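# Carry tube rack through self-closing doors onto desk

## Task

Move the tube rack from the counter, through the self-closing doors, and set it on the desk. It must finish standing upright with each tube seated all the way down in a hole, and both doors must be closed at the end. The rack and the tubes must never touch the floor. Any number of robots may be used. At the end, release the rack and move the robots away. No robot may fall over or be left leaning.

## Robot and tools

ROBOTS. There are three identical Hello Robot Stretch 3 units: r1, r2 and r3. Each has a differential-drive base (0.33 m long, 0.34 m wide) with a passive omni wheel at the rear, a mast carrying a lift, and one telescoping arm that reaches out to the robot's right. The base cannot drive sideways, so to move the gripper forward you drive the base. A spin on the spot pivots about the point between the drive wheels, 0.05 m behind the front edge. With the arm retracted and the wrist folded, that spin sweeps a radius of 0.28 m; an unfolded, level wrist reaches beyond it. Carrying a load is slow: the base reaches 0.30 m/s and 1.9 rad/s only when lift_m is under 0.30, arm_m under 0.03 and wrist_yaw_rad over 2.54; otherwise 0.10 m/s and 0.63 rad/s.

FRAMES. Each robot reports in its own base frame: origin on the floor between the drive wheels, x forward, y left, z up. hand_pose is in this frame, located where the closed fingertips meet; with all wrist joints at 0 its x axis points up, y back toward the mast, z toward the rear. The odometry frame is the base frame at the start of the scene. Robots do not share a frame, so only images, lidar and depth grids show where they are relative to one another.

execute_actions. Arguments: actions, a list holding one action or nothing (nothing just returns state and pictures), and cameras, a list of camera names such as r2_wrist_camera or all; omitted or null gives all, [] gives none. An action is an object keyed by r1, r2, r3. Per robot you may give:
- base: exactly one of translate_m (metres, -1 to 1, positive forward) or rotate_rad (radians, -3.2 to 3.2, positive counter-clockwise seen from above). Both are offsets measured from where the base last reported itself, not poses.
- joints: absolute target positions by name. lift_m 0 to 1.1 (arm height on mast); arm_m 0 to 0.52 (extension); wrist_yaw_rad -1.345 to 4.42 (0 along the arm, positive toward the front, 3.0 folded over the base); wrist_pitch_rad -1.57 to 0.451 (0 level, negative tips fingers down); wrist_roll_rad -2.911 to 2.911 (0 fingers side by side); gripper_m -0.089 to 0.179 (bigger is wider; the actual fingertip gap is smaller by about 0.007 near closed and 0.025 fully open, zero under 0.007); head_pan_rad -3.953 to 1.73 (0 ahead, positive left, -1.57 along the arm); head_tilt_rad -1.53 to 0.419 (negative down).
- contact_limits: {arm_m: effort %, 1 to 100}; the arm halts with contact_stop when its effort reaches that level, and the cap on holding force lasts until the next action.
All motions in an action start at once; none runs past 15 s. A wrong key or out-of-range number rejects the whole call. Robots or joints you omit may keep pushing toward earlier targets. If a result reports a stop, the rest of your tool calls in that reply are skipped.

wait(seconds 0 to 10): commands nothing and returns state and pictures. zoom_image(camera, region [x0, y0, x1, y1] in pixels, at most 504 by 504, origin top-left): magnifies part of that camera's latest full image. finished_scene(scene): ends the current scene, given its number, irreversibly; the goal must already hold.

RESULTS. joint_positions gives current values. base_status and joint_status: done, off_target (stopped short, may still push), contact_stop, time_out, torque_fault; after the last three the old target is dropped. on_its_own covers things not commanded; its held at value is a target, not a position. motor_effort is percent of maximum, sign toward larger joint values, peak in brackets; readings are noisy and biased, and a resting effort out of range suggests contact or load. Positive wheel effort pushes forward. lidar_m: 12 distances in metres, 30-degree sectors counter-clockwise from straight ahead (4th left, 7th behind, 10th right), in a plane 0.17 m high, range 0.15 to 12, - for nothing; it misses glass, table tops and thin legs, and the robot's own body can hide sectors 5, 6, 9, 10. wrist_depth_mm (45 to 1000) and head_depth_mm (280 to 4000, sideways image) are 7x7 grids of median depth from top left. base_odometry comes from wheels, so slip counts as motion; heading -3.142 to 3.142, positive left. turned_by_wheels and turned_by_imu report turning since the last result. base_tilt in degrees (forward, right positive) has a fixed bias up to about 4. pictures lists image order. Camera calibration lines give K, distortion and T_world_to_cam from the carrier's base frame; they are approximate.

GRIPPING. Close to a gripper_m below the object's width to hold; open at least 0.02 above the touch value to release. Neither the reading nor done proves a grasp. Overly hard squeezing triggers a stall guard that weakens the grip; send a different value to re-squeeze.

CAUTIONS. A firm push makes the arm or lift contact_stop and go slack; a slack lift may sink under load or keep pressing. Base, wrist and head never stop on contact. Long hard loads switch a wrist servo off for 10 s (torque_fault). Pushing against something rigid with the gripper above roughly 0.45 m, repeating a push after a contact_stop, or driving while holding something fixed can tip the robot; reversing into furniture is riskiest. If leaning, back out in small steps, free the gripper, and drop lift_m to about 0.2. Robots pressing against each other ends the run; no line reports robot contact, and once bases touch even millimetres more is too much. Identical drive commands can differ by up to 2.5 cm per metre between robots, which strains a shared load. Fold or unfold the wrist only with lift_m 0.32 to 0.95, wrist_pitch_rad -0.4 and roll near 0; folded, lift can go to 0.25. With wrist_yaw_rad below -0.4 keep pitch at -0.5 or lower. Loose objects may occasionally get nudged. Avoid drops, slips, slams and hard impacts.

Each tool is called after "Request:" as name(argument=value, ...) on one line, values as JSON.

## Session

Request:
execute_actions(actions=[])

Scene clock: 0.00 s.
r1.base_odometry: x=+0.000 y=+0.000 heading=+0.000 (m, m, rad; r1's odometry frame)
r1.turned_by_wheels: +0.000 (rad since the last result)
r1.turned_by_imu: +0.000 (rad since the last result)
r1.base_tilt: forward=+1.0 right=+1.4 (deg)
r1.lidar_m: 1.78 2.79 2.42 2.12 1.28 1.13 1.14 0.79 0.70 0.70 0.83 1.52
r1.head_depth_mm: 1731 2575 3304 3305 3282 3132 2086 / 1715 2567 3432 3444 3411 3043 2089 / 1726 2596 3559 3521 3525 2927 1979 / 1737 2583 3667 3676 3663 2732 1828 / 1734 2258 3837 3841 3749 2920 1979 / 1734 2572 - - - 3107 2074 / 1734 2568 3622 3676 3621 3095 2068
r1.base_status: not commanded
r1.joint_positions: lift_m=+0.585 arm_m=+0.002 wrist_yaw_rad=+3.037 wrist_pitch_rad=-0.362 wrist_roll_rad=-0.007 gripper_m=+0.037 head_pan_rad=+0.005 head_tilt_rad=-0.024
r1.joint_status: not commanded
r1.motor_effort: left_wheel=-1 right_wheel=+0 lift_m=+40 arm_m=+0 wrist_yaw_rad=+1 wrist_pitch_rad=+7 wrist_roll_rad=+1 gripper_m=+0 head_pan_rad=-1 head_tilt_rad=+2 (%)
r1.hand_pose: x=+0.0029 y=+0.0829 z=+0.6102 quat_wxyz=(+0.163, +0.699, +0.092, +0.691) (m; r1's base frame)
r1.wrist_depth_mm: - - - - - - - / - - - - - - - / - - - - - - - / - - - - - - - / - - - - - - - / 894 885 - 894 943 912 887 / 768 761 - 757 766 771 769
r2.base_odometry: x=+0.000 y=+0.000 heading=+0.000 (m, m, rad; r2's odometry frame)
r2.turned_by_wheels: +0.000 (rad since the last result)
r2.turned_by_imu: +0.000 (rad since the last result)
r2.base_tilt: forward=-1.6 right=+3.2 (deg)
r2.lidar_m: 2.47 2.44 1.68 1.35 1.35 0.86 0.69 0.69 0.75 1.15 2.80 3.03
r2.head_depth_mm: 2099 2829 2881 2903 2952 2923 2104 / 2102 2707 2767 2780 2814 2812 2087 / 2093 2613 2643 2678 2676 2694 2087 / 2095 2504 2541 2558 2601 2611 2082 / 2111 2409 2458 2467 2484 2507 2078 / 2121 2323 2372 2379 2391 2436 2077 / 2115 2245 2275 2311 2323 2333 2076
r2.base_status: not commanded
r2.joint_positions: lift_m=+0.351 arm_m=+0.003 wrist_yaw_rad=+3.130 wrist_pitch_rad=-0.359 wrist_roll_rad=-0.007 gripper_m=+0.037 head_pan_rad=-0.009 head_tilt_rad=+0.000
r2.joint_status: not commanded
r2.motor_effort: left_wheel=-1 right_wheel=+0 lift_m=+43 arm_m=-1 wrist_yaw_rad=-1 wrist_pitch_rad=+5 wrist_roll_rad=+0 gripper_m=+0 head_pan_rad=+0 head_tilt_rad=+2 (%)
r2.hand_pose: x=-0.0185 y=+0.0836 z=+0.3774 quat_wxyz=(+0.130, +0.694, +0.123, +0.697) (m; r2's base frame)
r2.wrist_depth_mm: - - - - - - - / - - - - - - - / - - - - - - - / 850 879 - 929 973 955 - / 683 707 725 748 769 776 781 / 580 588 - 597 645 638 653 / 502 518 - 547 534 552 555
r3.base_odometry: x=+0.000 y=+0.000 heading=+0.000 (m, m, rad; r3's odometry frame)
r3.turned_by_wheels: +0.000 (rad since the last result)
r3.turned_by_imu: +0.000 (rad since the last result)
r3.base_tilt: forward=+0.1 right=+0.0 (deg)
r3.lidar_m: 1.45 1.26 1.25 1.46 1.44 1.88 1.79 1.88 1.88 2.25 2.87 1.78
r3.head_depth_mm: 1965 2658 2698 2683 2621 2620 2246 / 1972 2322 2295 2289 2291 2232 2140 / 1922 2022 2012 2004 1980 1975 1956 / 1779 1802 1777 1773 1760 1763 1739 / 1615 1613 1603 1588 1591 1576 1581 / 1470 1462 1465 1449 1436 1433 1429 / 1346 1340 1336 1325 1325 1317 1311
r3.base_status: not commanded
r3.joint_positions: lift_m=+0.506 arm_m=-0.003 wrist_yaw_rad=+3.040 wrist_pitch_rad=-0.313 wrist_roll_rad=+0.000 gripper_m=+0.037 head_pan_rad=-0.018 head_tilt_rad=-0.022
r3.joint_status: not commanded
r3.motor_effort: left_wheel=+0 right_wheel=+0 lift_m=+32 arm_m=-2 wrist_yaw_rad=+0 wrist_pitch_rad=+9 wrist_roll_rad=+1 gripper_m=+0 head_pan_rad=+0 head_tilt_rad=+2 (%)
r3.hand_pose: x=+0.0028 y=+0.0927 z=+0.5425 quat_wxyz=(+0.146, +0.703, +0.075, +0.692) (m; r3's base frame)
r3.wrist_depth_mm: - - - - - - 933 / - - - - - - 985 / - - - - - - - / - - - - - - - / - - - - - - - / 865 890 - 879 942 878 889 / 725 720 743 733 751 750 740
pictures: r1_head_camera (sideways: a quarter turn clockwise sets it upright), r1_nav_camera (sideways: a quarter turn counterclockwise sets it upright), r1_wrist_camera, r2_head_camera (sideways: a quarter turn clockwise sets it upright), r2_nav_camera (sideways: a quarter turn counterclockwise sets it upright), r2_wrist_camera, r3_head_camera (sideways: a quarter turn clockwise sets it upright), r3_nav_camera (sideways: a quarter turn counterclockwise sets it upright), r3_wrist_camera
Images, in order (width x height): r1_head_camera 896x504, r1_nav_camera 672x504, r1_wrist_camera 644x364, r2_head_camera 896x504, r2_nav_camera 672x504, r2_wrist_camera 644x364, r3_head_camera 896x504, r3_nav_camera 672x504, r3_wrist_camera 644x364.

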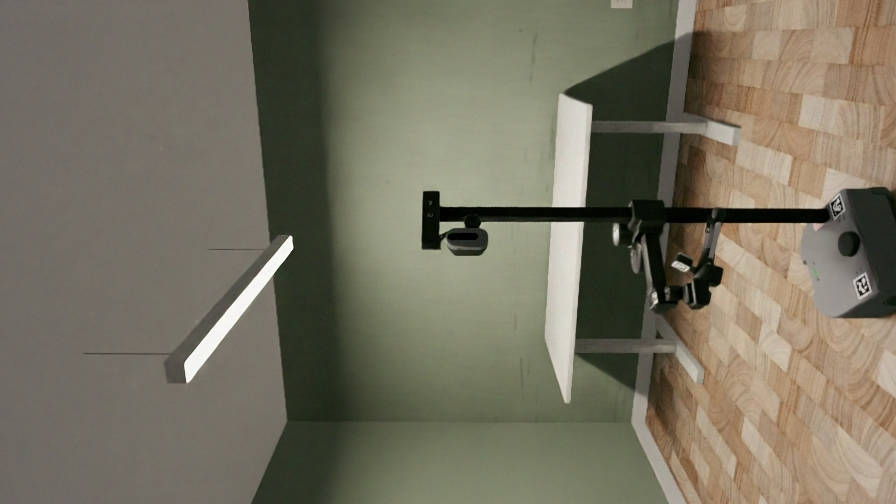

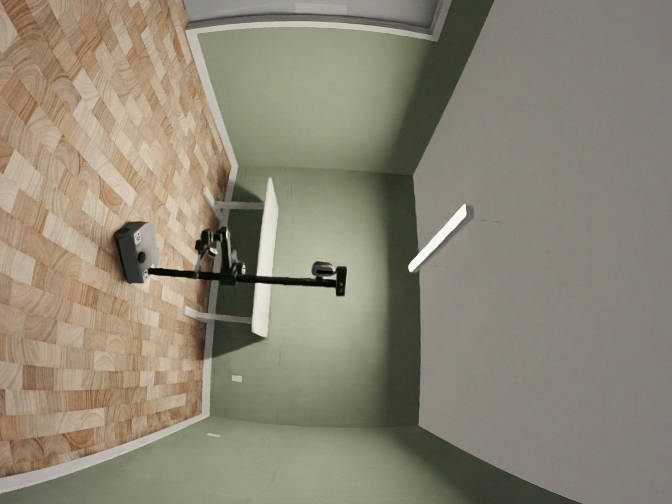

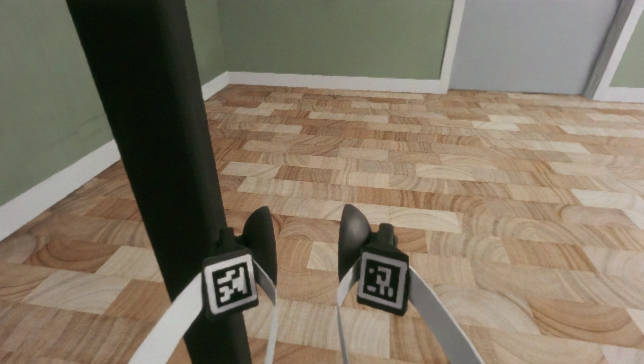

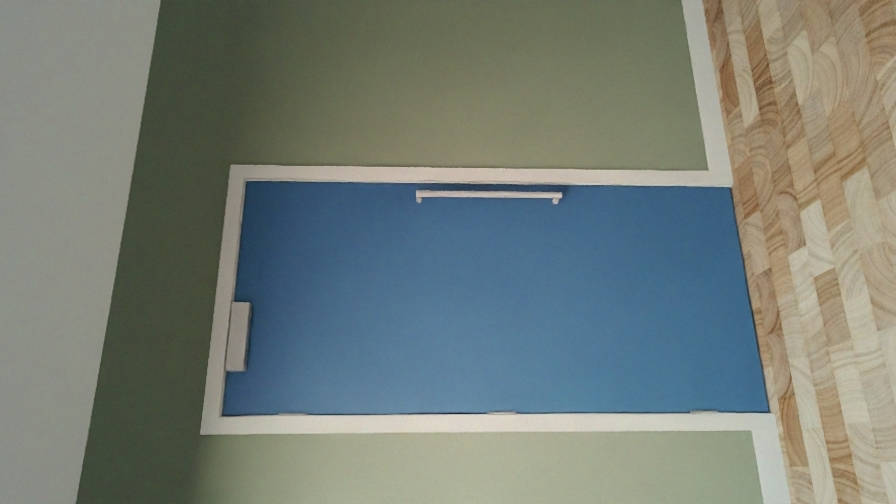

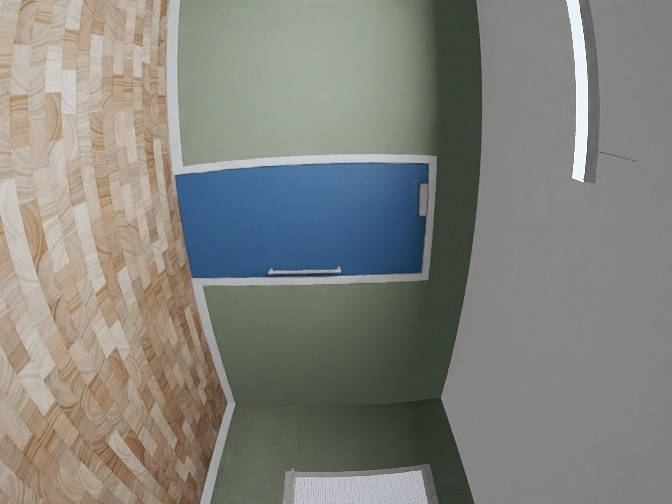

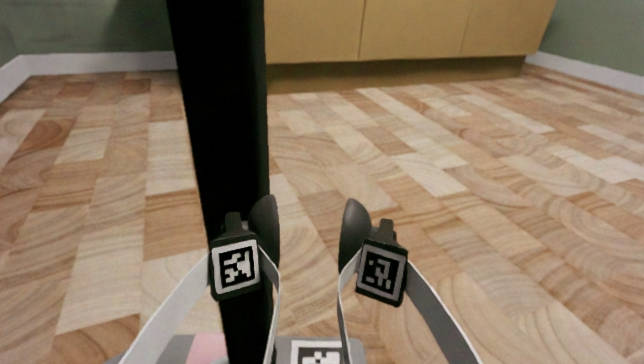

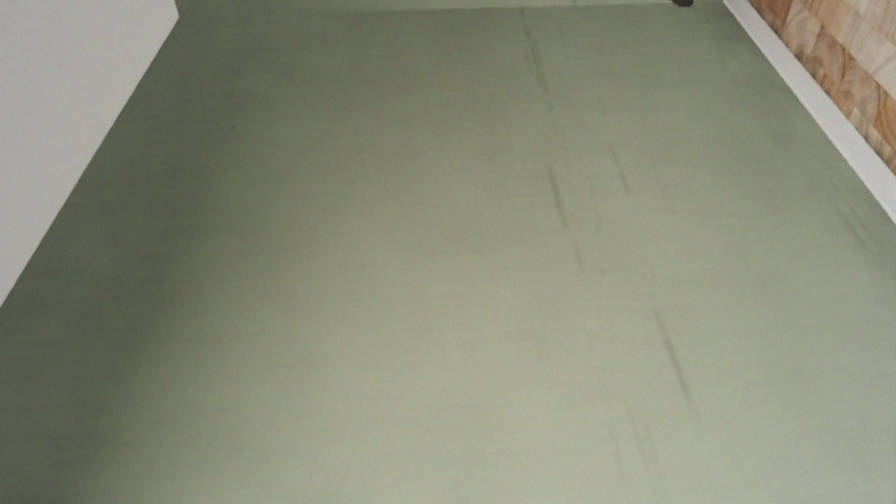

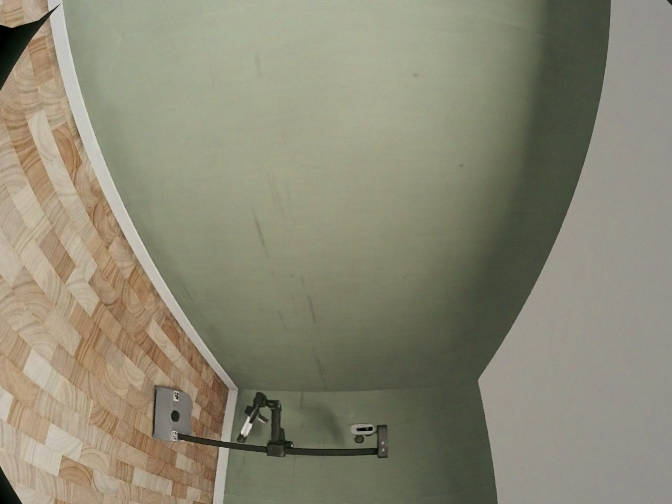

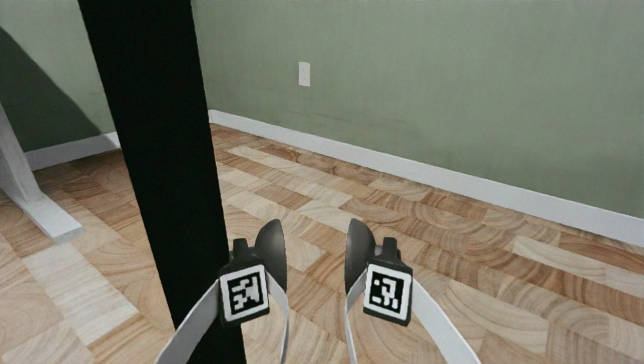

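Request:
execute_actions(actions=[{"r1":{"joints":{"head_pan_rad":1.4,"head_tilt_rad":-0.3}},"r2":{"joints":{"head_pan_rad":1.5,"head_tilt_rad":-0.4}},"r3":{"joints":{"head_pan_rad":-2.3,"head_tilt_rad":-0.3}}}], cameras=["r1_head_camera","r1_nav_camera","r2_head_camera","r2_nav_camera","r3_nav_camera"])

Scene clock: 2.23 s.
r1.base_odometry: x=+0.000 y=+0.000 heading=+0.000 (m, m, rad; r1's odometry frame)
r1.turned_by_wheels: +0.000 (rad since the last result)
r1.turned_by_imu: +0.000 (rad since the last result)
r1.base_tilt: forward=+1.0 right=+1.3 (deg)
r1.lidar_m: 1.78 2.80 2.43 2.12 1.28 1.13 1.13 0.79 0.70 0.70 0.83 1.53
r1.head_depth_mm: 2005 2140 2255 2389 2506 1931 1494 / 2036 2162 2274 2395 2460 1932 1477 / 2064 2169 2296 2406 2533 1932 1485 / 2096 2225 2345 2445 2573 1936 1487 / 2135 2261 2386 2499 2626 1935 1485 / 2194 2291 2416 2570 2629 1920 1479 / 2167 2253 2279 2301 2330 1932 1487
r1.base_status: not commanded
r1.joint_positions: lift_m=+0.585 arm_m=+0.002 wrist_yaw_rad=+3.037 wrist_pitch_rad=-0.362 wrist_roll_rad=-0.007 gripper_m=+0.037 head_pan_rad=+1.393 head_tilt_rad=-0.296
r1.joint_status: all done
r1.motor_effort: left_wheel=-1(2) right_wheel=+0(0) lift_m=+40(40) arm_m=+0(0) wrist_yaw_rad=+1(0) wrist_pitch_rad=+7(7) wrist_roll_rad=+0(1) gripper_m=+1(0) head_pan_rad=+4(46) head_tilt_rad=-3(27) (%)
r1.hand_pose: x=+0.0029 y=+0.0829 z=+0.6102 quat_wxyz=(+0.163, +0.699, +0.092, +0.691) (m; r1's base frame)
r1.wrist_depth_mm: - - - - - - - / - - - - - - - / - - - - - - - / - - - - - - - / - - - - - - - / 885 881 - 918 919 890 916 / 771 767 - 760 753 779 772
r2.base_odometry: x=+0.000 y=+0.000 heading=+0.000 (m, m, rad; r2's odometry frame)
r2.turned_by_wheels: +0.000 (rad since the last result)
r2.turned_by_imu: +0.000 (rad since the last result)
r2.base_tilt: forward=-1.6 right=+3.2 (deg)
r2.lidar_m: 2.47 2.45 1.68 1.35 1.35 0.86 0.69 0.68 0.75 1.15 2.80 3.02
r2.head_depth_mm: 2072 2254 1754 1886 2043 1662 1356 / 1972 2136 1680 1778 1961 1654 1358 / 1892 2048 1592 1675 1879 1648 1362 / 1808 1946 1530 1582 1748 1662 1361 / 1735 1858 1535 1502 1643 1662 1363 / 1663 1800 1534 1432 1560 1668 1365 / 1615 1711 1704 1887 2057 1671 1360
r2.base_status: not commanded
r2.joint_positions: lift_m=+0.351 arm_m=+0.003 wrist_yaw_rad=+3.130 wrist_pitch_rad=-0.359 wrist_roll_rad=-0.007 gripper_m=+0.037 head_pan_rad=+1.493 head_tilt_rad=-0.395
r2.joint_status: all done
r2.motor_effort: left_wheel=-1(1) right_wheel=+0(0) lift_m=+43(43) arm_m=-1(1) wrist_yaw_rad=+0(0) wrist_pitch_rad=+5(5) wrist_roll_rad=+0(0) gripper_m=-1(1) head_pan_rad=+3(35) head_tilt_rad=-3(27) (%)
r2.hand_pose: x=-0.0185 y=+0.0836 z=+0.3774 quat_wxyz=(+0.130, +0.694, +0.123, +0.697) (m; r2's base frame)
r2.wrist_depth_mm: - - - - - - - / - - - - - - - / - - - - - - - / 869 890 - 912 977 995 - / 702 707 711 745 753 770 822 / 583 591 - 609 642 640 650 / 499 516 - 549 534 551 565
r3.base_odometry: x=+0.000 y=+0.000 heading=+0.000 (m, m, rad; r3's odometry frame)
r3.turned_by_wheels: +0.000 (rad since the last result)
r3.turned_by_imu: +0.001 (rad since the last result)
r3.base_tilt: forward=+0.1 right=+0.0 (deg)
r3.lidar_m: 1.45 1.25 1.25 1.45 1.44 1.88 1.78 1.88 1.88 2.25 2.87 1.78
r3.head_depth_mm: 1613 1686 1777 1855 1974 1997 1568 / 1612 1700 1775 1877 1987 2009 1563 / 1623 1711 1788 1897 1981 2017 1572 / 1647 1702 1800 1886 1994 2034 1566 / 1638 1710 1803 1913 2065 2020 1584 / 1720 1787 1883 1993 2113 2033 1573 / 1722 1803 1896 2010 2111 2040 1590
r3.base_status: not commanded
r3.joint_positions: lift_m=+0.506 arm_m=-0.003 wrist_yaw_rad=+3.040 wrist_pitch_rad=-0.313 wrist_roll_rad=+0.000 gripper_m=+0.037 head_pan_rad=-2.293 head_tilt_rad=-0.296
r3.joint_status: all done
r3.motor_effort: left_wheel=+0(0) right_wheel=+0(0) lift_m=+33(33) arm_m=-1(1) wrist_yaw_rad=+0(0) wrist_pitch_rad=+9(9) wrist_roll_rad=+0(1) gripper_m=+0(0) head_pan_rad=-3(45) head_tilt_rad=-3(26) (%)
r3.hand_pose: x=+0.0028 y=+0.0927 z=+0.5425 quat_wxyz=(+0.146, +0.703, +0.075, +0.692) (m; r3's base frame)
r3.wrist_depth_mm: - - - - - - 928 / - - - - - - 987 / - - - - - - - / - - - - - - - / - - - - - - - / 878 875 - 873 924 868 909 / 734 736 762 727 745 750 754
pictures: r1_head_camera (sideways: a quarter turn clockwise sets it upright), r1_nav_camera (sideways: a quarter turn counterclockwise sets it upright), r2_head_camera (sideways: a quarter turn clockwise sets it upright), r2_nav_camera (sideways: a quarter turn counterclockwise sets it upright), r3_nav_camera (sideways: a quarter turn counterclockwise sets it upright)
camera_calibration (this result's frames):
r1_head_camera: T_world_to_cam=[[-0.0476419, -0.274775, -0.960327, 1.27053], [-0.990104, 0.140046, 0.00904808, 0.00351614], [0.132004, 0.951255, -0.278728, 0.317968], [0, 0, 0, 1]] pos_world=[0.0220389, 0.0461502, 1.30872]
r1_nav_camera: T_world_to_cam=[[-0.0177715, 0.253759, 0.967104, -1.21949], [0.992417, -0.113187, 0.0479359, -0.01492], [0.121628, 0.960622, -0.249823, 0.278412], [0, 0, 0, 1]] pos_world=[-0.040728, 0.0403193, 1.24964]
r2_head_camera: T_world_to_cam=[[-0.0161582, -0.418882, -0.907897, 1.20001], [-0.998347, 0.056846, -0.00845938, 0.0182092], [0.0551538, 0.90626, -0.419108, 0.499252], [0, 0, 0, 1]] pos_world=[0.0100335, 0.049175, 1.29888]
r2_nav_camera: T_world_to_cam=[[0.0567501, 0.357527, 0.932177, -1.17375], [0.993911, -0.108554, -0.0188736, 0.0720097], [0.0944438, 0.927572, -0.361511, 0.427773], [0, 0, 0, 1]] pos_world=[-0.0453612, 0.0306749, 1.25015]
r3_nav_camera: T_world_to_cam=[[-0.25764, -0.232082, 0.937955, -1.17044], [-0.769833, 0.635948, -0.0541047, 0.127874], [-0.583934, -0.736008, -0.34251, 0.402083], [0, 0, 0, 1]] pos_world=[0.031679, -0.0570227, 1.24246]
Images, in order (width x height): r1_head_camera 896x504, r1_nav_camera 672x504, r2_head_camera 896x504, r2_nav_camera 672x504, r3_nav_camera 672x504.

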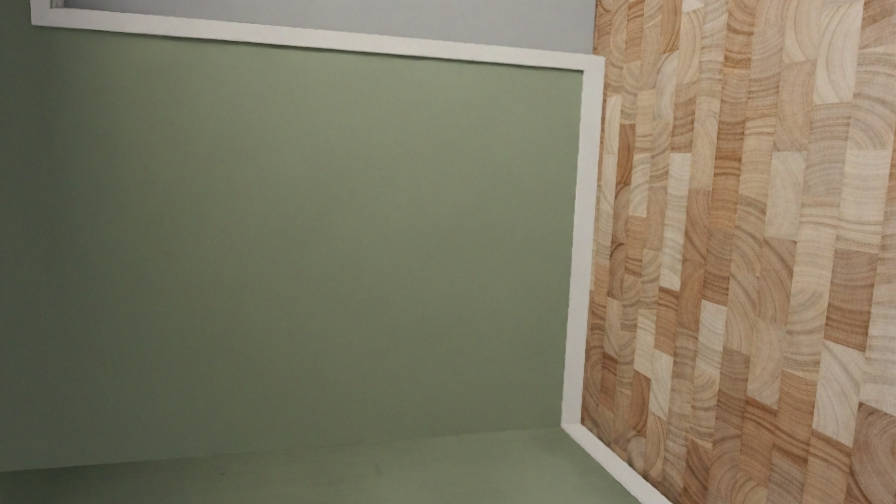

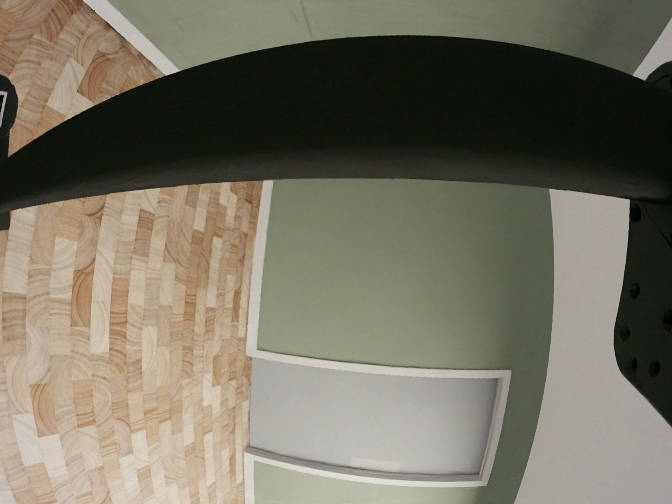

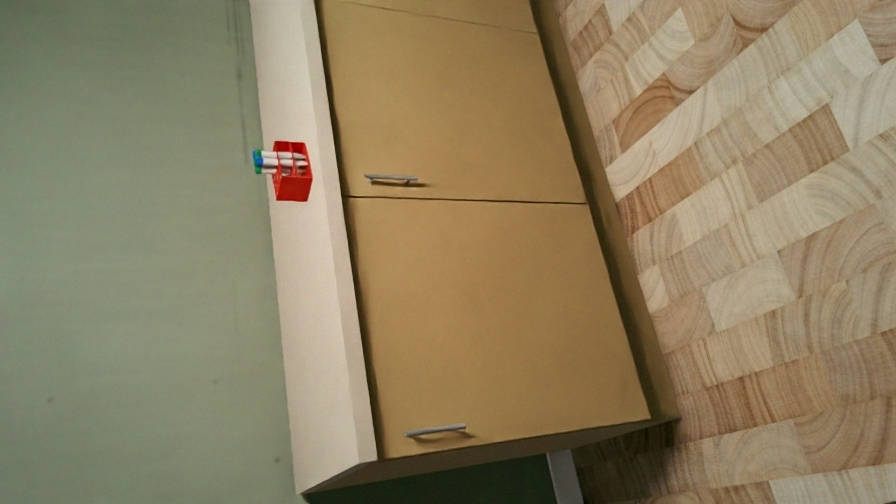

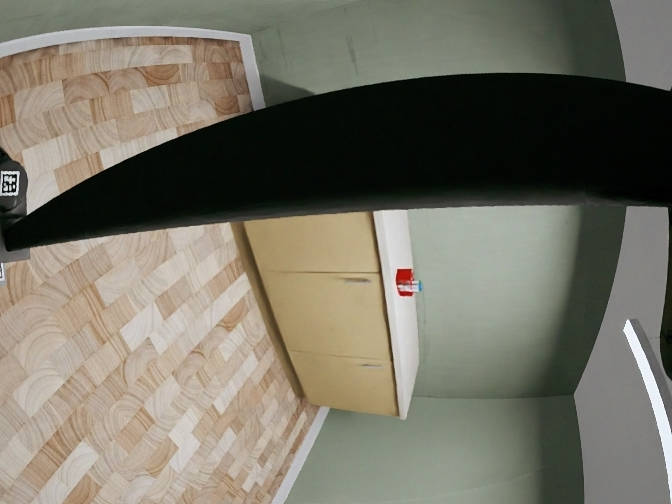

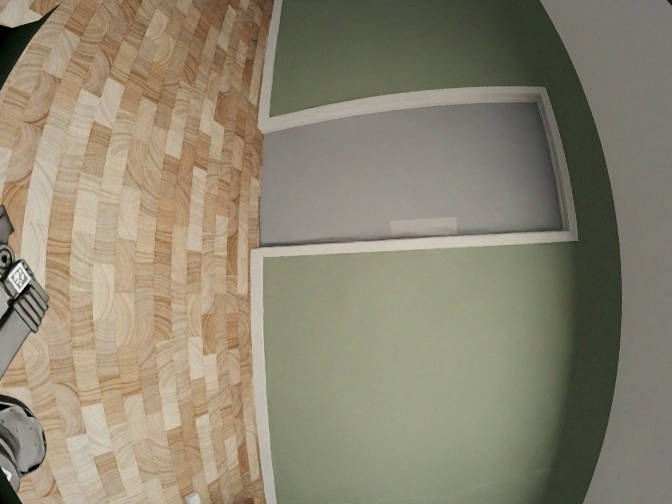

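Request:
execute_actions(actions=[{"r1":{"base":{"rotate_rad":0.6},"joints":{"head_pan_rad":0,"lift_m":0.27}},"r2":{"base":{"rotate_rad":1.17},"joints":{"lift_m":0.27}},"r3":{"joints":{"head_pan_rad":0,"lift_m":0.27}}}], cameras=[])

Request:
execute_actions(actions=[{"r1":{"base":{"translate_m":1}},"r2":{"base":{"translate_m":1}},"r3":{"base":{"rotate_rad":-1.5}}}], cameras=[])

Request:
execute_actions(actions=[{"r1":{"base":{"translate_m":0.63}},"r2":{"base":{"translate_m":0.32}}}], cameras=[])

Request:
execute_actions(actions=[{"r1":{"base":{"rotate_rad":0.74},"joints":{"head_tilt_rad":-0.7}},"r2":{"base":{"rotate_rad":2.3},"joints":{"head_pan_rad":-1.57,"head_tilt_rad":-0.6}}}], cameras=["r1_head_camera","r1_nav_camera","r2_head_camera","r3_nav_camera"])

Scene clock: 8.93 s.
r1.base_odometry: x=+0.000 y=+0.000 heading=+0.600 (m, m, rad; r1's odometry frame)
r1.turned_by_wheels: +0.600 (rad since the last result)
r1.turned_by_imu: +0.598 (rad since the last result)
r1.base_tilt: forward=+0.9 right=+1.3 (deg)
r1.lidar_m: 2.74 2.43 1.90 1.24 1.13 1.14 0.77 0.70 0.71 0.88 1.78 1.79
r1.head_depth_mm: 3181 3617 3756 - 2780 1922 1487 / 3035 3311 3502 3717 2754 1927 1484 / 2817 2972 3147 3418 2758 1920 1485 / 2617 2730 2909 3047 2758 1928 1478 / 2439 2588 2700 2850 2745 1940 1491 / 2288 2420 2578 2656 2732 1934 1481 / 2151 2285 2386 2492 2569 1922 1478
r1.base_status: done
r1.joint_positions: lift_m=+0.270 arm_m=+0.002 wrist_yaw_rad=+3.037 wrist_pitch_rad=-0.363 wrist_roll_rad=-0.007 gripper_m=+0.037 head_pan_rad=+0.007 head_tilt_rad=-0.297
r1.joint_status: all done
r1.motor_effort: left_wheel=-3(7) right_wheel=+2(4) lift_m=+35(35) arm_m=+0(0) wrist_yaw_rad=+0(0) wrist_pitch_rad=+7(7) wrist_roll_rad=+0(1) gripper_m=-1(0) head_pan_rad=-3(46) head_tilt_rad=-2(2) (%)
r1.hand_pose: x=+0.0029 y=+0.0829 z=+0.2954 quat_wxyz=(+0.164, +0.699, +0.092, +0.691) (m; r1's base frame)
r1.wrist_depth_mm: 837 - - - - - - / 884 - - - - - - / 889 - - - - - - / 757 752 746 761 744 748 763 / 603 614 - 607 609 606 611 / 509 504 - 527 519 512 510 / 451 - - - 438 439 440
r2.base_odometry: x=+0.000 y=+0.000 heading=+1.170 (m, m, rad; r2's odometry frame)
r2.turned_by_wheels: +1.170 (rad since the last result)
r2.turned_by_imu: +1.180 (rad since the last result)
r2.base_tilt: forward=-1.6 right=+3.3 (deg)
r2.lidar_m: 1.55 1.35 1.38 0.79 0.68 0.68 0.79 1.38 2.80 2.83 2.44 2.45
r2.head_depth_mm: 1200 1340 1510 1738 1961 1658 1355 / 1051 1152 1285 1438 1644 1659 1358 / 931 1013 1110 1224 1370 1508 1363 / 838 904 981 1069 1174 1310 1332 / 762 813 875 946 1030 1130 1242 / 697 742 788 848 915 991 1083 / 643 680 722 771 824 890 962
r2.base_status: done
r2.joint_positions: lift_m=+0.270 arm_m=+0.003 wrist_yaw_rad=+3.130 wrist_pitch_rad=-0.360 wrist_roll_rad=-0.007 gripper_m=+0.037 head_pan_rad=+1.493 head_tilt_rad=-0.396
r2.joint_status: all done
r2.motor_effort: left_wheel=-3(8) right_wheel=+3(11) lift_m=+38(38) arm_m=-1(1) wrist_yaw_rad=+0(1) wrist_pitch_rad=+5(5) wrist_roll_rad=+0(0) gripper_m=+0(1) head_pan_rad=+3(3) head_tilt_rad=-1(3) (%)
r2.hand_pose: x=-0.0186 y=+0.0834 z=+0.2959 quat_wxyz=(+0.131, +0.694, +0.123, +0.697) (m; r2's base frame)
r2.wrist_depth_mm: 538 605 - 974 - - - / 560 643 - - - - - / 581 694 - 979 - - - / 598 698 - 779 771 795 865 / 564 597 572 610 645 641 650 / 477 506 - 539 533 533 539 / - - - - 445 454 460
r3.base_odometry: x=+0.000 y=+0.000 heading=+0.000 (m, m, rad; r3's odometry frame)
r3.turned_by_wheels: +0.000 (rad since the last result)
r3.turned_by_imu: +0.002 (rad since the last result)
r3.base_tilt: forward=+0.1 right=+0.0 (deg)
r3.lidar_m: 1.45 1.26 1.25 1.46 1.44 1.88 1.78 1.88 1.88 2.24 2.87 1.78
r3.head_depth_mm: 2259 2419 2566 2762 2623 1916 1564 / 1980 2077 2220 2376 2469 2013 1569 / 1761 1863 1964 2070 2177 2011 1571 / 1585 1662 1727 1821 1911 1951 1577 / 1443 1501 1571 1634 1709 1782 1582 / 1322 1365 1421 1485 1540 1605 1582 / 1220 1259 1299 1352 1405 1457 1487
r3.base_status: not commanded
r3.joint_positions: lift_m=+0.270 arm_m=-0.003 wrist_yaw_rad=+3.040 wrist_pitch_rad=-0.315 wrist_roll_rad=+0.000 gripper_m=+0.037 head_pan_rad=-0.007 head_tilt_rad=-0.296
r3.joint_status: all done
r3.motor_effort: left_wheel=+0(0) right_wheel=-1(0) lift_m=+27(30) arm_m=-1(2) wrist_yaw_rad=+0(0) wrist_pitch_rad=+9(9) wrist_roll_rad=+0(1) gripper_m=+0(0) head_pan_rad=+4(48) head_tilt_rad=-2(2) (%)
r3.hand_pose: x=+0.0027 y=+0.0926 z=+0.3067 quat_wxyz=(+0.146, +0.703, +0.075, +0.692) (m; r3's base frame)
r3.wrist_depth_mm: - - - - - - 932 / - - - - - - 967 / - - - - - - - / 908 909 928 936 922 935 935 / 682 683 735 724 698 695 711 / 549 557 - 559 578 563 568 / 463 480 - 495 469 469 475
pictures: none
No camera images: the call's "cameras" was empty. Leave "cameras" out to get every camera's image.

Scene clock: 13.93 s.
r1.base_odometry: x=+0.825 y=+0.564 heading=+0.600 (m, m, rad; r1's odometry frame)
r1.turned_by_wheels: +0.000 (rad since the last result)
r1.turned_by_imu: -0.006 (rad since the last result)
r1.base_tilt: forward=+1.0 right=+1.3 (deg)
r1.lidar_m: 1.83 1.64 1.66 1.92 1.75 1.77 1.62 1.48 1.49 1.84 1.10 2.67
r1.head_depth_mm: 2320 2486 2626 2868 2732 1942 1477 / 2111 2231 2379 2562 2582 1936 1484 / 1926 2042 2147 2291 2444 1931 1482 / 1776 1864 1965 2088 2210 1932 1475 / 1655 1726 1820 1916 2017 1934 1481 / 1552 1629 1715 1803 1910 1934 1481 / 1507 1565 1635 1712 1795 1842 1475
r1.base_status: done
r1.joint_positions: lift_m=+0.270 arm_m=+0.002 wrist_yaw_rad=+3.037 wrist_pitch_rad=-0.363 wrist_roll_rad=-0.007 gripper_m=+0.037 head_pan_rad=+0.007 head_tilt_rad=-0.297
r1.joint_status: not commanded
r1.motor_effort: left_wheel=-2(4) right_wheel=+1(7) lift_m=+35(35) arm_m=+0(0) wrist_yaw_rad=+0(0) wrist_pitch_rad=+7(7) wrist_roll_rad=+1(0) gripper_m=+0(1) head_pan_rad=-3(4) head_tilt_rad=-1(2) (%)
r1.hand_pose: x=+0.0029 y=+0.0829 z=+0.2954 quat_wxyz=(+0.164, +0.699, +0.092, +0.691) (m; r1's base frame)
r1.wrist_depth_mm: - - - - - - - / - - - - - - - / - - - - - - - / 752 759 760 750 763 742 759 / 605 605 - 602 604 617 605 / 504 502 - 529 530 513 510 / 449 - - - 440 437 438
r2.base_odometry: x=+0.390 y=+0.921 heading=+1.170 (m, m, rad; r2's odometry frame)
r2.turned_by_wheels: +0.000 (rad since the last result)
r2.turned_by_imu: +0.005 (rad since the last result)
r2.base_tilt: forward=-1.6 right=+3.3 (deg)
r2.lidar_m: 0.73 0.64 0.63 0.74 1.38 1.39 1.61 2.81 3.46 2.02 1.75 1.27
r2.head_depth_mm: 1129 1200 1260 899 731 792 862 / 1211 1297 1394 902 802 879 962 / 1315 1409 1523 903 894 987 1097 / 1441 1548 1682 1829 1984 1604 1327 / 1539 1639 1775 1920 2040 1651 1362 / 1433 1530 1629 1745 1883 1658 1362 / 1327 1408 1489 1589 1693 1664 1362
r2.base_status: done
r2.joint_positions: lift_m=+0.270 arm_m=+0.003 wrist_yaw_rad=+3.130 wrist_pitch_rad=-0.361 wrist_roll_rad=-0.007 gripper_m=+0.037 head_pan_rad=+1.493 head_tilt_rad=-0.396
r2.joint_status: not commanded
r2.motor_effort: left_wheel=-3(6) right_wheel=+3(11) lift_m=+38(39) arm_m=-1(1) wrist_yaw_rad=+0(1) wrist_pitch_rad=+5(5) wrist_roll_rad=+0(0) gripper_m=-1(0) head_pan_rad=+3(4) head_tilt_rad=-3(2) (%)
r2.hand_pose: x=-0.0186 y=+0.0834 z=+0.2959 quat_wxyz=(+0.131, +0.694, +0.123, +0.697) (m; r2's base frame)
r2.wrist_depth_mm: - - - - 685 593 503 / - - - - 747 622 526 / 929 929 - 981 879 666 554 / 688 719 - 747 807 732 633 / 574 586 590 621 639 640 635 / 482 505 - 521 527 532 547 / - - - - 436 453 466
r3.base_odometry: x=+0.000 y=+0.000 heading=-1.500 (m, m, rad; r3's odometry frame)
r3.turned_by_wheels: -1.500 (rad since the last result)
r3.turned_by_imu: -1.476 (rad since the last result)
r3.base_tilt: forward=+0.1 right=+0.0 (deg)
r3.lidar_m: 2.27 1.10 2.22 1.39 1.25 1.26 1.53 1.44 1.88 1.78 1.87 1.88
r3.head_depth_mm: 1885 1969 2069 2175 2279 1994 1566 / 1990 2105 2172 2284 2379 2014 1564 / 2175 2265 2397 2525 2565 2009 1566 / 2411 2515 2677 2821 2799 2025 1571 / 2668 2816 3019 3204 2808 2020 1579 / 2822 2998 3123 3225 2849 2018 1576 / 2671 2791 2865 2975 2845 2032 1596
r3.base_status: done
r3.joint_positions: lift_m=+0.270 arm_m=-0.003 wrist_yaw_rad=+3.040 wrist_pitch_rad=-0.315 wrist_roll_rad=+0.000 gripper_m=+0.037 head_pan_rad=-0.007 head_tilt_rad=-0.297
r3.joint_status: not commanded
r3.motor_effort: left_wheel=+1(9) right_wheel=-3(9) lift_m=+27(28) arm_m=-2(1) wrist_yaw_rad=+0(0) wrist_pitch_rad=+10(10) wrist_roll_rad=+0(0) gripper_m=+0(1) head_pan_rad=+3(5) head_tilt_rad=-3(2) (%)
r3.hand_pose: x=+0.0027 y=+0.0926 z=+0.3067 quat_wxyz=(+0.146, +0.703, +0.075, +0.692) (m; r3's base frame)
r3.wrist_depth_mm: 911 - - - - - - / 982 - - - - - - / - - - - - - 935 / 892 915 916 905 936 947 838 / 685 694 738 731 704 706 698 / 558 550 - 556 589 562 563 / 462 482 - 499 472 473 470
pictures: none
No camera images: the call's "cameras" was empty. Leave "cameras" out to get every camera's image.

Scene clock: 17.60 s.
r1.base_odometry: x=+1.346 y=+0.920 heading=+0.600 (m, m, rad; r1's odometry frame)
r1.turned_by_wheels: +0.000 (rad since the last result)
r1.turned_by_imu: -0.004 (rad since the last result)
r1.base_tilt: forward=+1.1 right=+1.3 (deg)
r1.lidar_m: 1.28 1.22 1.25 1.45 2.14 2.15 2.16 1.97 1.98 0.98 2.31 1.99
r1.head_depth_mm: 1635 1750 1870 2021 2191 1911 1484 / 1480 1580 1680 1799 1937 1937 1483 / 1359 1438 1520 1612 1724 1780 1483 / 1249 1310 1386 1461 1557 1632 1481 / 1155 1210 1274 1334 1420 1504 1484 / 1079 1124 1177 1233 1297 1356 1399 / 1003 1052 1102 1170 1240 1321 1381
r1.base_status: done
r1.joint_positions: lift_m=+0.270 arm_m=+0.002 wrist_yaw_rad=+3.037 wrist_pitch_rad=-0.363 wrist_roll_rad=-0.007 gripper_m=+0.037 head_pan_rad=+0.007 head_tilt_rad=-0.298
r1.joint_status: not commanded
r1.motor_effort: left_wheel=-3(5) right_wheel=+1(7) lift_m=+35(35) arm_m=+0(0) wrist_yaw_rad=+1(0) wrist_pitch_rad=+7(7) wrist_roll_rad=+0(0) gripper_m=+0(0) head_pan_rad=-4(3) head_tilt_rad=-2(2) (%)
r1.hand_pose: x=+0.0029 y=+0.0829 z=+0.2954 quat_wxyz=(+0.164, +0.699, +0.092, +0.691) (m; r1's base frame)
r1.wrist_depth_mm: - - - - - - 913 / - - - - - - 958 / - - - - - - 946 / 744 750 758 755 750 755 760 / 606 604 - 608 606 609 601 / 504 510 - 527 523 501 504 / 448 - - - 433 439 438
r2.base_odometry: x=+0.515 y=+1.215 heading=+1.170 (m, m, rad; r2's odometry frame)
r2.turned_by_wheels: +0.000 (rad since the last result)
r2.turned_by_imu: +0.001 (rad since the last result)
r2.base_tilt: forward=-1.6 right=+3.3 (deg)
r2.lidar_m: 0.47 0.41 0.41 0.47 0.83 1.61 1.87 3.26 3.00 1.75 1.52 0.81
r2.head_depth_mm: 915 972 1032 900 642 500 531 / 984 1051 1124 903 644 533 598 / 1066 1140 1217 902 642 605 682 / 1165 1249 1355 905 646 697 792 / 1273 1386 1522 908 710 813 939 / 1416 1553 1733 908 832 975 1184 / 1519 1624 1736 1786 1898 1662 1364
r2.base_status: done
r2.joint_positions: lift_m=+0.270 arm_m=+0.003 wrist_yaw_rad=+3.130 wrist_pitch_rad=-0.361 wrist_roll_rad=-0.007 gripper_m=+0.037 head_pan_rad=+1.493 head_tilt_rad=-0.396
r2.joint_status: not commanded
r2.motor_effort: left_wheel=-3(7) right_wheel=+3(11) lift_m=+39(39) arm_m=-1(1) wrist_yaw_rad=+0(0) wrist_pitch_rad=+5(5) wrist_roll_rad=+0(0) gripper_m=+0(0) head_pan_rad=+3(4) head_tilt_rad=-2(2) (%)
r2.hand_pose: x=-0.0186 y=+0.0834 z=+0.2959 quat_wxyz=(+0.131, +0.694, +0.123, +0.697) (m; r2's base frame)
r2.wrist_depth_mm: - - - 588 468 385 332 / - - - 635 493 410 345 / 934 972 - 764 533 431 360 / 720 727 - 751 629 452 380 / 564 584 594 620 629 546 403 / 477 511 - 532 525 530 474 / - - - - 448 460 452
r3.base_odometry: x=+0.000 y=+0.000 heading=-1.500 (m, m, rad; r3's odometry frame)
r3.turned_by_wheels: +0.000 (rad since the last result)
r3.turned_by_imu: +0.001 (rad since the last result)
r3.base_tilt: forward=+0.1 right=+0.0 (deg)
r3.lidar_m: 0.98 2.86 2.22 1.39 1.25 1.26 1.53 1.44 1.89 1.78 1.87 1.88
r3.head_depth_mm: 1884 1968 2076 2170 2248 1989 1562 / 1993 2066 2183 2271 2375 2008 1567 / 2180 2243 2381 2497 2559 2021 1571 / 2386 2382 1073 2721 2656 1256 1057 / 2648 2857 2966 3217 2795 1228 1526 / 2874 2945 3090 3209 2849 2028 1581 / 2676 2797 2838 2971 2831 2041 1582
r3.base_status: not commanded
r3.joint_positions: lift_m=+0.270 arm_m=-0.003 wrist_yaw_rad=+3.040 wrist_pitch_rad=-0.315 wrist_roll_rad=+0.000 gripper_m=+0.037 head_pan_rad=-0.007 head_tilt_rad=-0.297
r3.joint_status: not commanded
r3.motor_effort: left_wheel=+2(2) right_wheel=-3(3) lift_m=+27(27) arm_m=-2(2) wrist_yaw_rad=+0(0) wrist_pitch_rad=+9(10) wrist_roll_rad=+0(0) gripper_m=+0(0) head_pan_rad=+4(3) head_tilt_rad=-2(2) (%)
r3.hand_pose: x=+0.0027 y=+0.0926 z=+0.3067 quat_wxyz=(+0.146, +0.703, +0.075, +0.692) (m; r3's base frame)
r3.wrist_depth_mm: 925 - - - - - - / 997 - - - - - - / - - - - - - - / 904 913 923 938 927 937 954 / 681 687 727 728 716 712 704 / 553 552 - 560 585 560 566 / 464 476 - 500 470 472 472
pictures: none
No camera images: the call's "cameras" was empty. Leave "cameras" out to get every camera's image.

Scene clock: 20.23 s.
r1.base_odometry: x=+1.346 y=+0.920 heading=+1.340 (m, m, rad; r1's odometry frame)
r1.turned_by_wheels: +0.740 (rad since the last result)
r1.turned_by_imu: +0.737 (rad since the last result)
r1.base_tilt: forward=+0.9 right=+1.3 (deg)
r1.lidar_m: 1.24 1.27 1.76 2.15 2.27 2.02 1.97 0.98 2.32 2.18 1.56 1.22
r1.head_depth_mm: 992 1108 1238 1397 1538 1349 1144 / 1001 1126 1271 1474 1620 1350 1148 / 1006 1127 1285 1494 1633 1347 1153 / 1014 1140 1301 1507 1631 1358 1149 / 1020 1150 1303 1520 1630 1355 1153 / 1028 1157 1325 1519 1629 1355 1152 / 1042 1145 1271 1459 1620 1357 1150
r1.base_status: done
r1.joint_positions: lift_m=+0.270 arm_m=+0.002 wrist_yaw_rad=+3.037 wrist_pitch_rad=-0.363 wrist_roll_rad=-0.007 gripper_m=+0.037 head_pan_rad=+0.007 head_tilt_rad=-0.692
r1.joint_status: all done
r1.motor_effort: left_wheel=-4(10) right_wheel=+2(6) lift_m=+35(35) arm_m=+0(0) wrist_yaw_rad=+1(1) wrist_pitch_rad=+7(7) wrist_roll_rad=+1(1) gripper_m=+1(0) head_pan_rad=-4(3) head_tilt_rad=-5(34) (%)
r1.hand_pose: x=+0.0029 y=+0.0828 z=+0.2954 quat_wxyz=(+0.164, +0.699, +0.092, +0.691) (m; r1's base frame)
r1.wrist_depth_mm: - - - - - - - / - - - - - - - / - - - - - - - / 748 760 742 738 759 747 749 / 613 610 - 613 614 607 603 / 508 506 - 530 520 506 512 / 451 - - - 435 432 435
r2.base_odometry: x=+0.515 y=+1.215 heading=-2.814 (m, m, rad; r2's odometry frame)
r2.turned_by_wheels: +2.300 (rad since the last result)
r2.turned_by_imu: +2.319 (rad since the last result)
r2.base_tilt: forward=-1.6 right=+3.3 (deg)
r2.lidar_m: 1.61 1.65 2.18 3.71 2.28 1.61 1.52 0.62 0.43 0.41 0.42 0.55
r2.head_depth_mm: 843 936 848 631 533 643 810 / 841 937 851 633 535 643 811 / 843 935 856 634 536 643 809 / 841 935 862 574 525 642 806 / 840 932 861 570 525 641 806 / 839 934 864 596 524 621 805 / 840 936 867 641 524 640 803
r2.base_status: done
r2.joint_positions: lift_m=+0.270 arm_m=+0.003 wrist_yaw_rad=+3.130 wrist_pitch_rad=-0.361 wrist_roll_rad=-0.007 gripper_m=+0.037 head_pan_rad=-1.563 head_tilt_rad=-0.593
r2.joint_status: all done
r2.motor_effort: left_wheel=-3(8) right_wheel=+2(13) lift_m=+39(39) arm_m=-1(1) wrist_yaw_rad=+0(0) wrist_pitch_rad=+5(5) wrist_roll_rad=+0(0) gripper_m=+0(0) head_pan_rad=-3(35) head_tilt_rad=-4(23) (%)
r2.hand_pose: x=-0.0186 y=+0.0834 z=+0.2959 quat_wxyz=(+0.131, +0.694, +0.123, +0.697) (m; r2's base frame)
r2.wrist_depth_mm: - - - - - - - / - - - - - - - / 908 970 - - - - - / 710 710 - 782 774 814 845 / 574 584 597 609 632 653 662 / 479 515 - 530 525 524 541 / - - - - 444 457 461
r3.base_odometry: x=+0.000 y=+0.000 heading=-1.500 (m, m, rad; r3's odometry frame)
r3.turned_by_wheels: +0.000 (rad since the last result)
r3.turned_by_imu: +0.001 (rad since the last result)
r3.base_tilt: forward=+0.1 right=+0.0 (deg)
r3.lidar_m: 0.98 2.86 2.23 1.40 1.25 1.26 1.53 1.44 1.89 1.78 1.88 1.89
r3.head_depth_mm: 1891 1976 2078 2173 2276 1995 1569 / 2002 2100 2171 2270 2400 2000 1521 / 2183 2254 2383 2524 2557 2004 1041 / 2405 2433 2668 2850 2783 2028 1265 / 2729 2682 2834 3053 2418 1145 1075 / 2863 2961 3110 3197 2867 2031 1540 / 2650 2793 2889 2963 2843 2044 1591
r3.base_status: not commanded
r3.joint_positions: lift_m=+0.270 arm_m=-0.003 wrist_yaw_rad=+3.040 wrist_pitch_rad=-0.315 wrist_roll_rad=+0.000 gripper_m=+0.037 head_pan_rad=-0.007 head_tilt_rad=-0.297
r3.joint_status: not commanded
r3.motor_effort: left_wheel=+2(1) right_wheel=-3(3) lift_m=+28(27) arm_m=-2(2) wrist_yaw_rad=+0(0) wrist_pitch_rad=+9(9) wrist_roll_rad=+0(0) gripper_m=+0(0) head_pan_rad=+4(3) head_tilt_rad=-2(2) (%)
r3.hand_pose: x=+0.0027 y=+0.0926 z=+0.3067 quat_wxyz=(+0.146, +0.703, +0.075, +0.692) (m; r3's base frame)
r3.wrist_depth_mm: 924 - - - - - - / 983 - - - - - - / - - - - - - - / 906 887 923 907 918 917 959 / 701 685 721 734 702 698 702 / 547 551 - 561 585 567 569 / 463 481 - 501 470 470 474
pictures: r1_head_camera (sideways: a quarter turn clockwise sets it upright), r1_nav_camera (sideways: a quarter turn counterclockwise sets it upright), r2_head_camera (sideways: a quarter turn clockwise sets it upright), r3_nav_camera (sideways: a quarter turn counterclockwise sets it upright)
camera_calibration (this result's frames):
r1_head_camera: T_world_to_cam=[[-0.62722, -0.00602207, -0.778819, 1.03731], [-0.0378948, 0.999022, 0.0227938, -0.0201795], [0.777919, 0.0438099, -0.626835, 0.766989], [0, 0, 0, 1]] pos_world=[0.0532033, -0.00719525, 1.28911]
r1_nav_camera: T_world_to_cam=[[0.599642, 0.0664944, 0.797501, -1.00199], [0.0845989, -0.996225, 0.0194537, 0.0277159], [0.795784, 0.0558025, -0.603004, 0.73388], [0, 0, 0, 1]] pos_world=[0.0144827, 0.0532859, 1.24108]
r2_head_camera: T_world_to_cam=[[-0.0211816, 0.589409, -0.807557, 1.06919], [0.999533, 0.0302654, -0.00412721, 0.000380446], [0.0220085, -0.807268, -0.589775, 0.721513], [0, 0, 0, 1]] pos_world=[0.00638739, -0.0477454, 1.28896]
r3_nav_camera: T_world_to_cam=[[0.344842, -0.0423639, 0.937704, -1.17379], [0.0245523, -0.998232, -0.0541276, 0.123058], [0.93834, 0.0416883, -0.343192, 0.393685], [0, 0, 0, 1]] pos_world=[0.0323399, 0.0567019, 1.24244]
Images, in order (width x height): r1_head_camera 896x504, r1_nav_camera 672x504, r2_head_camera 896x504, r3_nav_camera 672x504.

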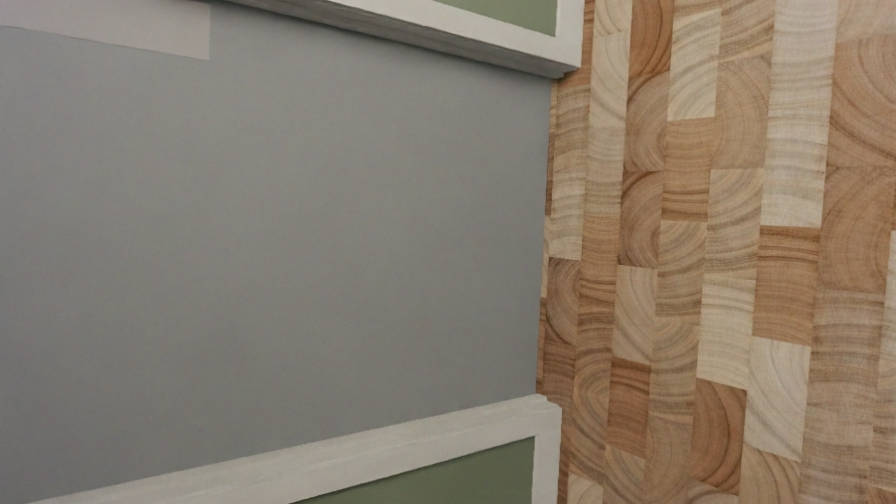

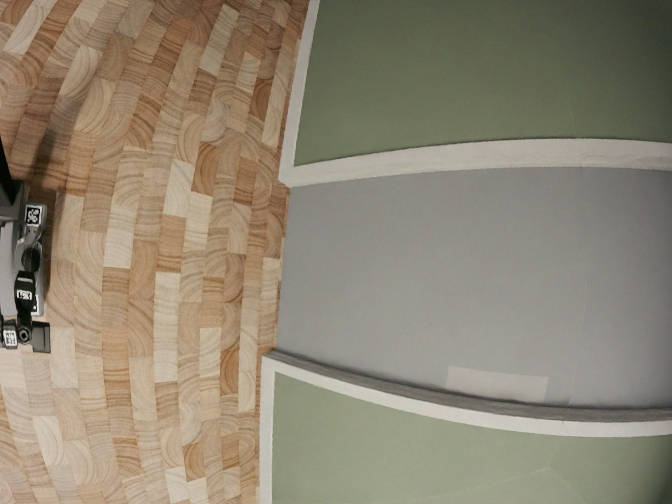

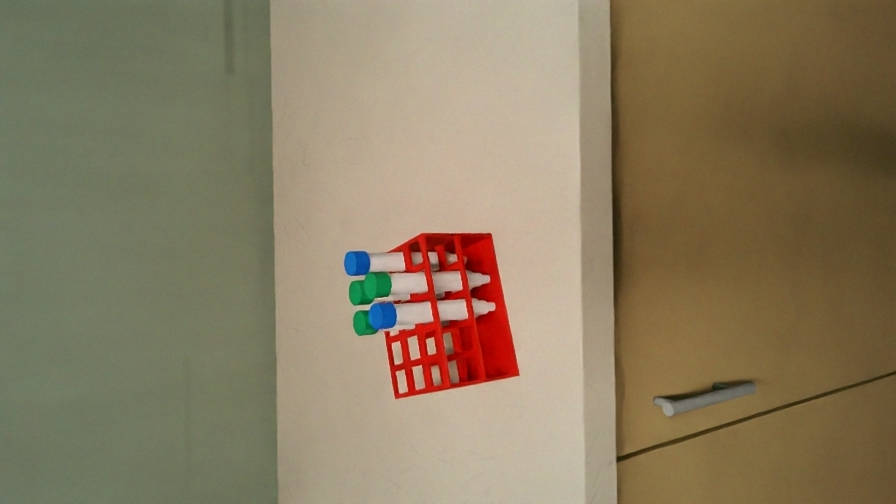

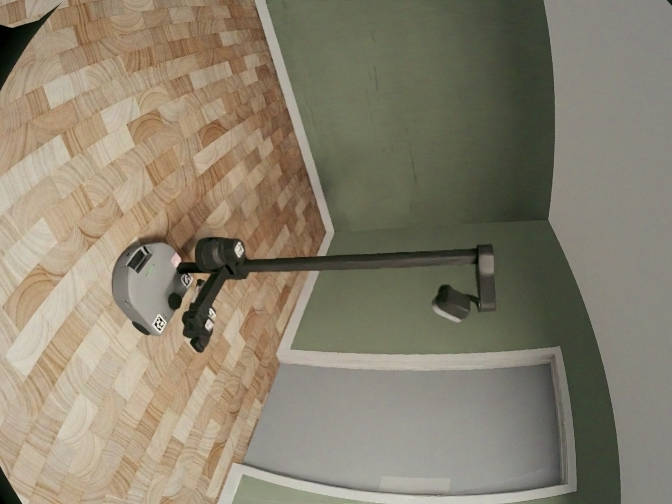

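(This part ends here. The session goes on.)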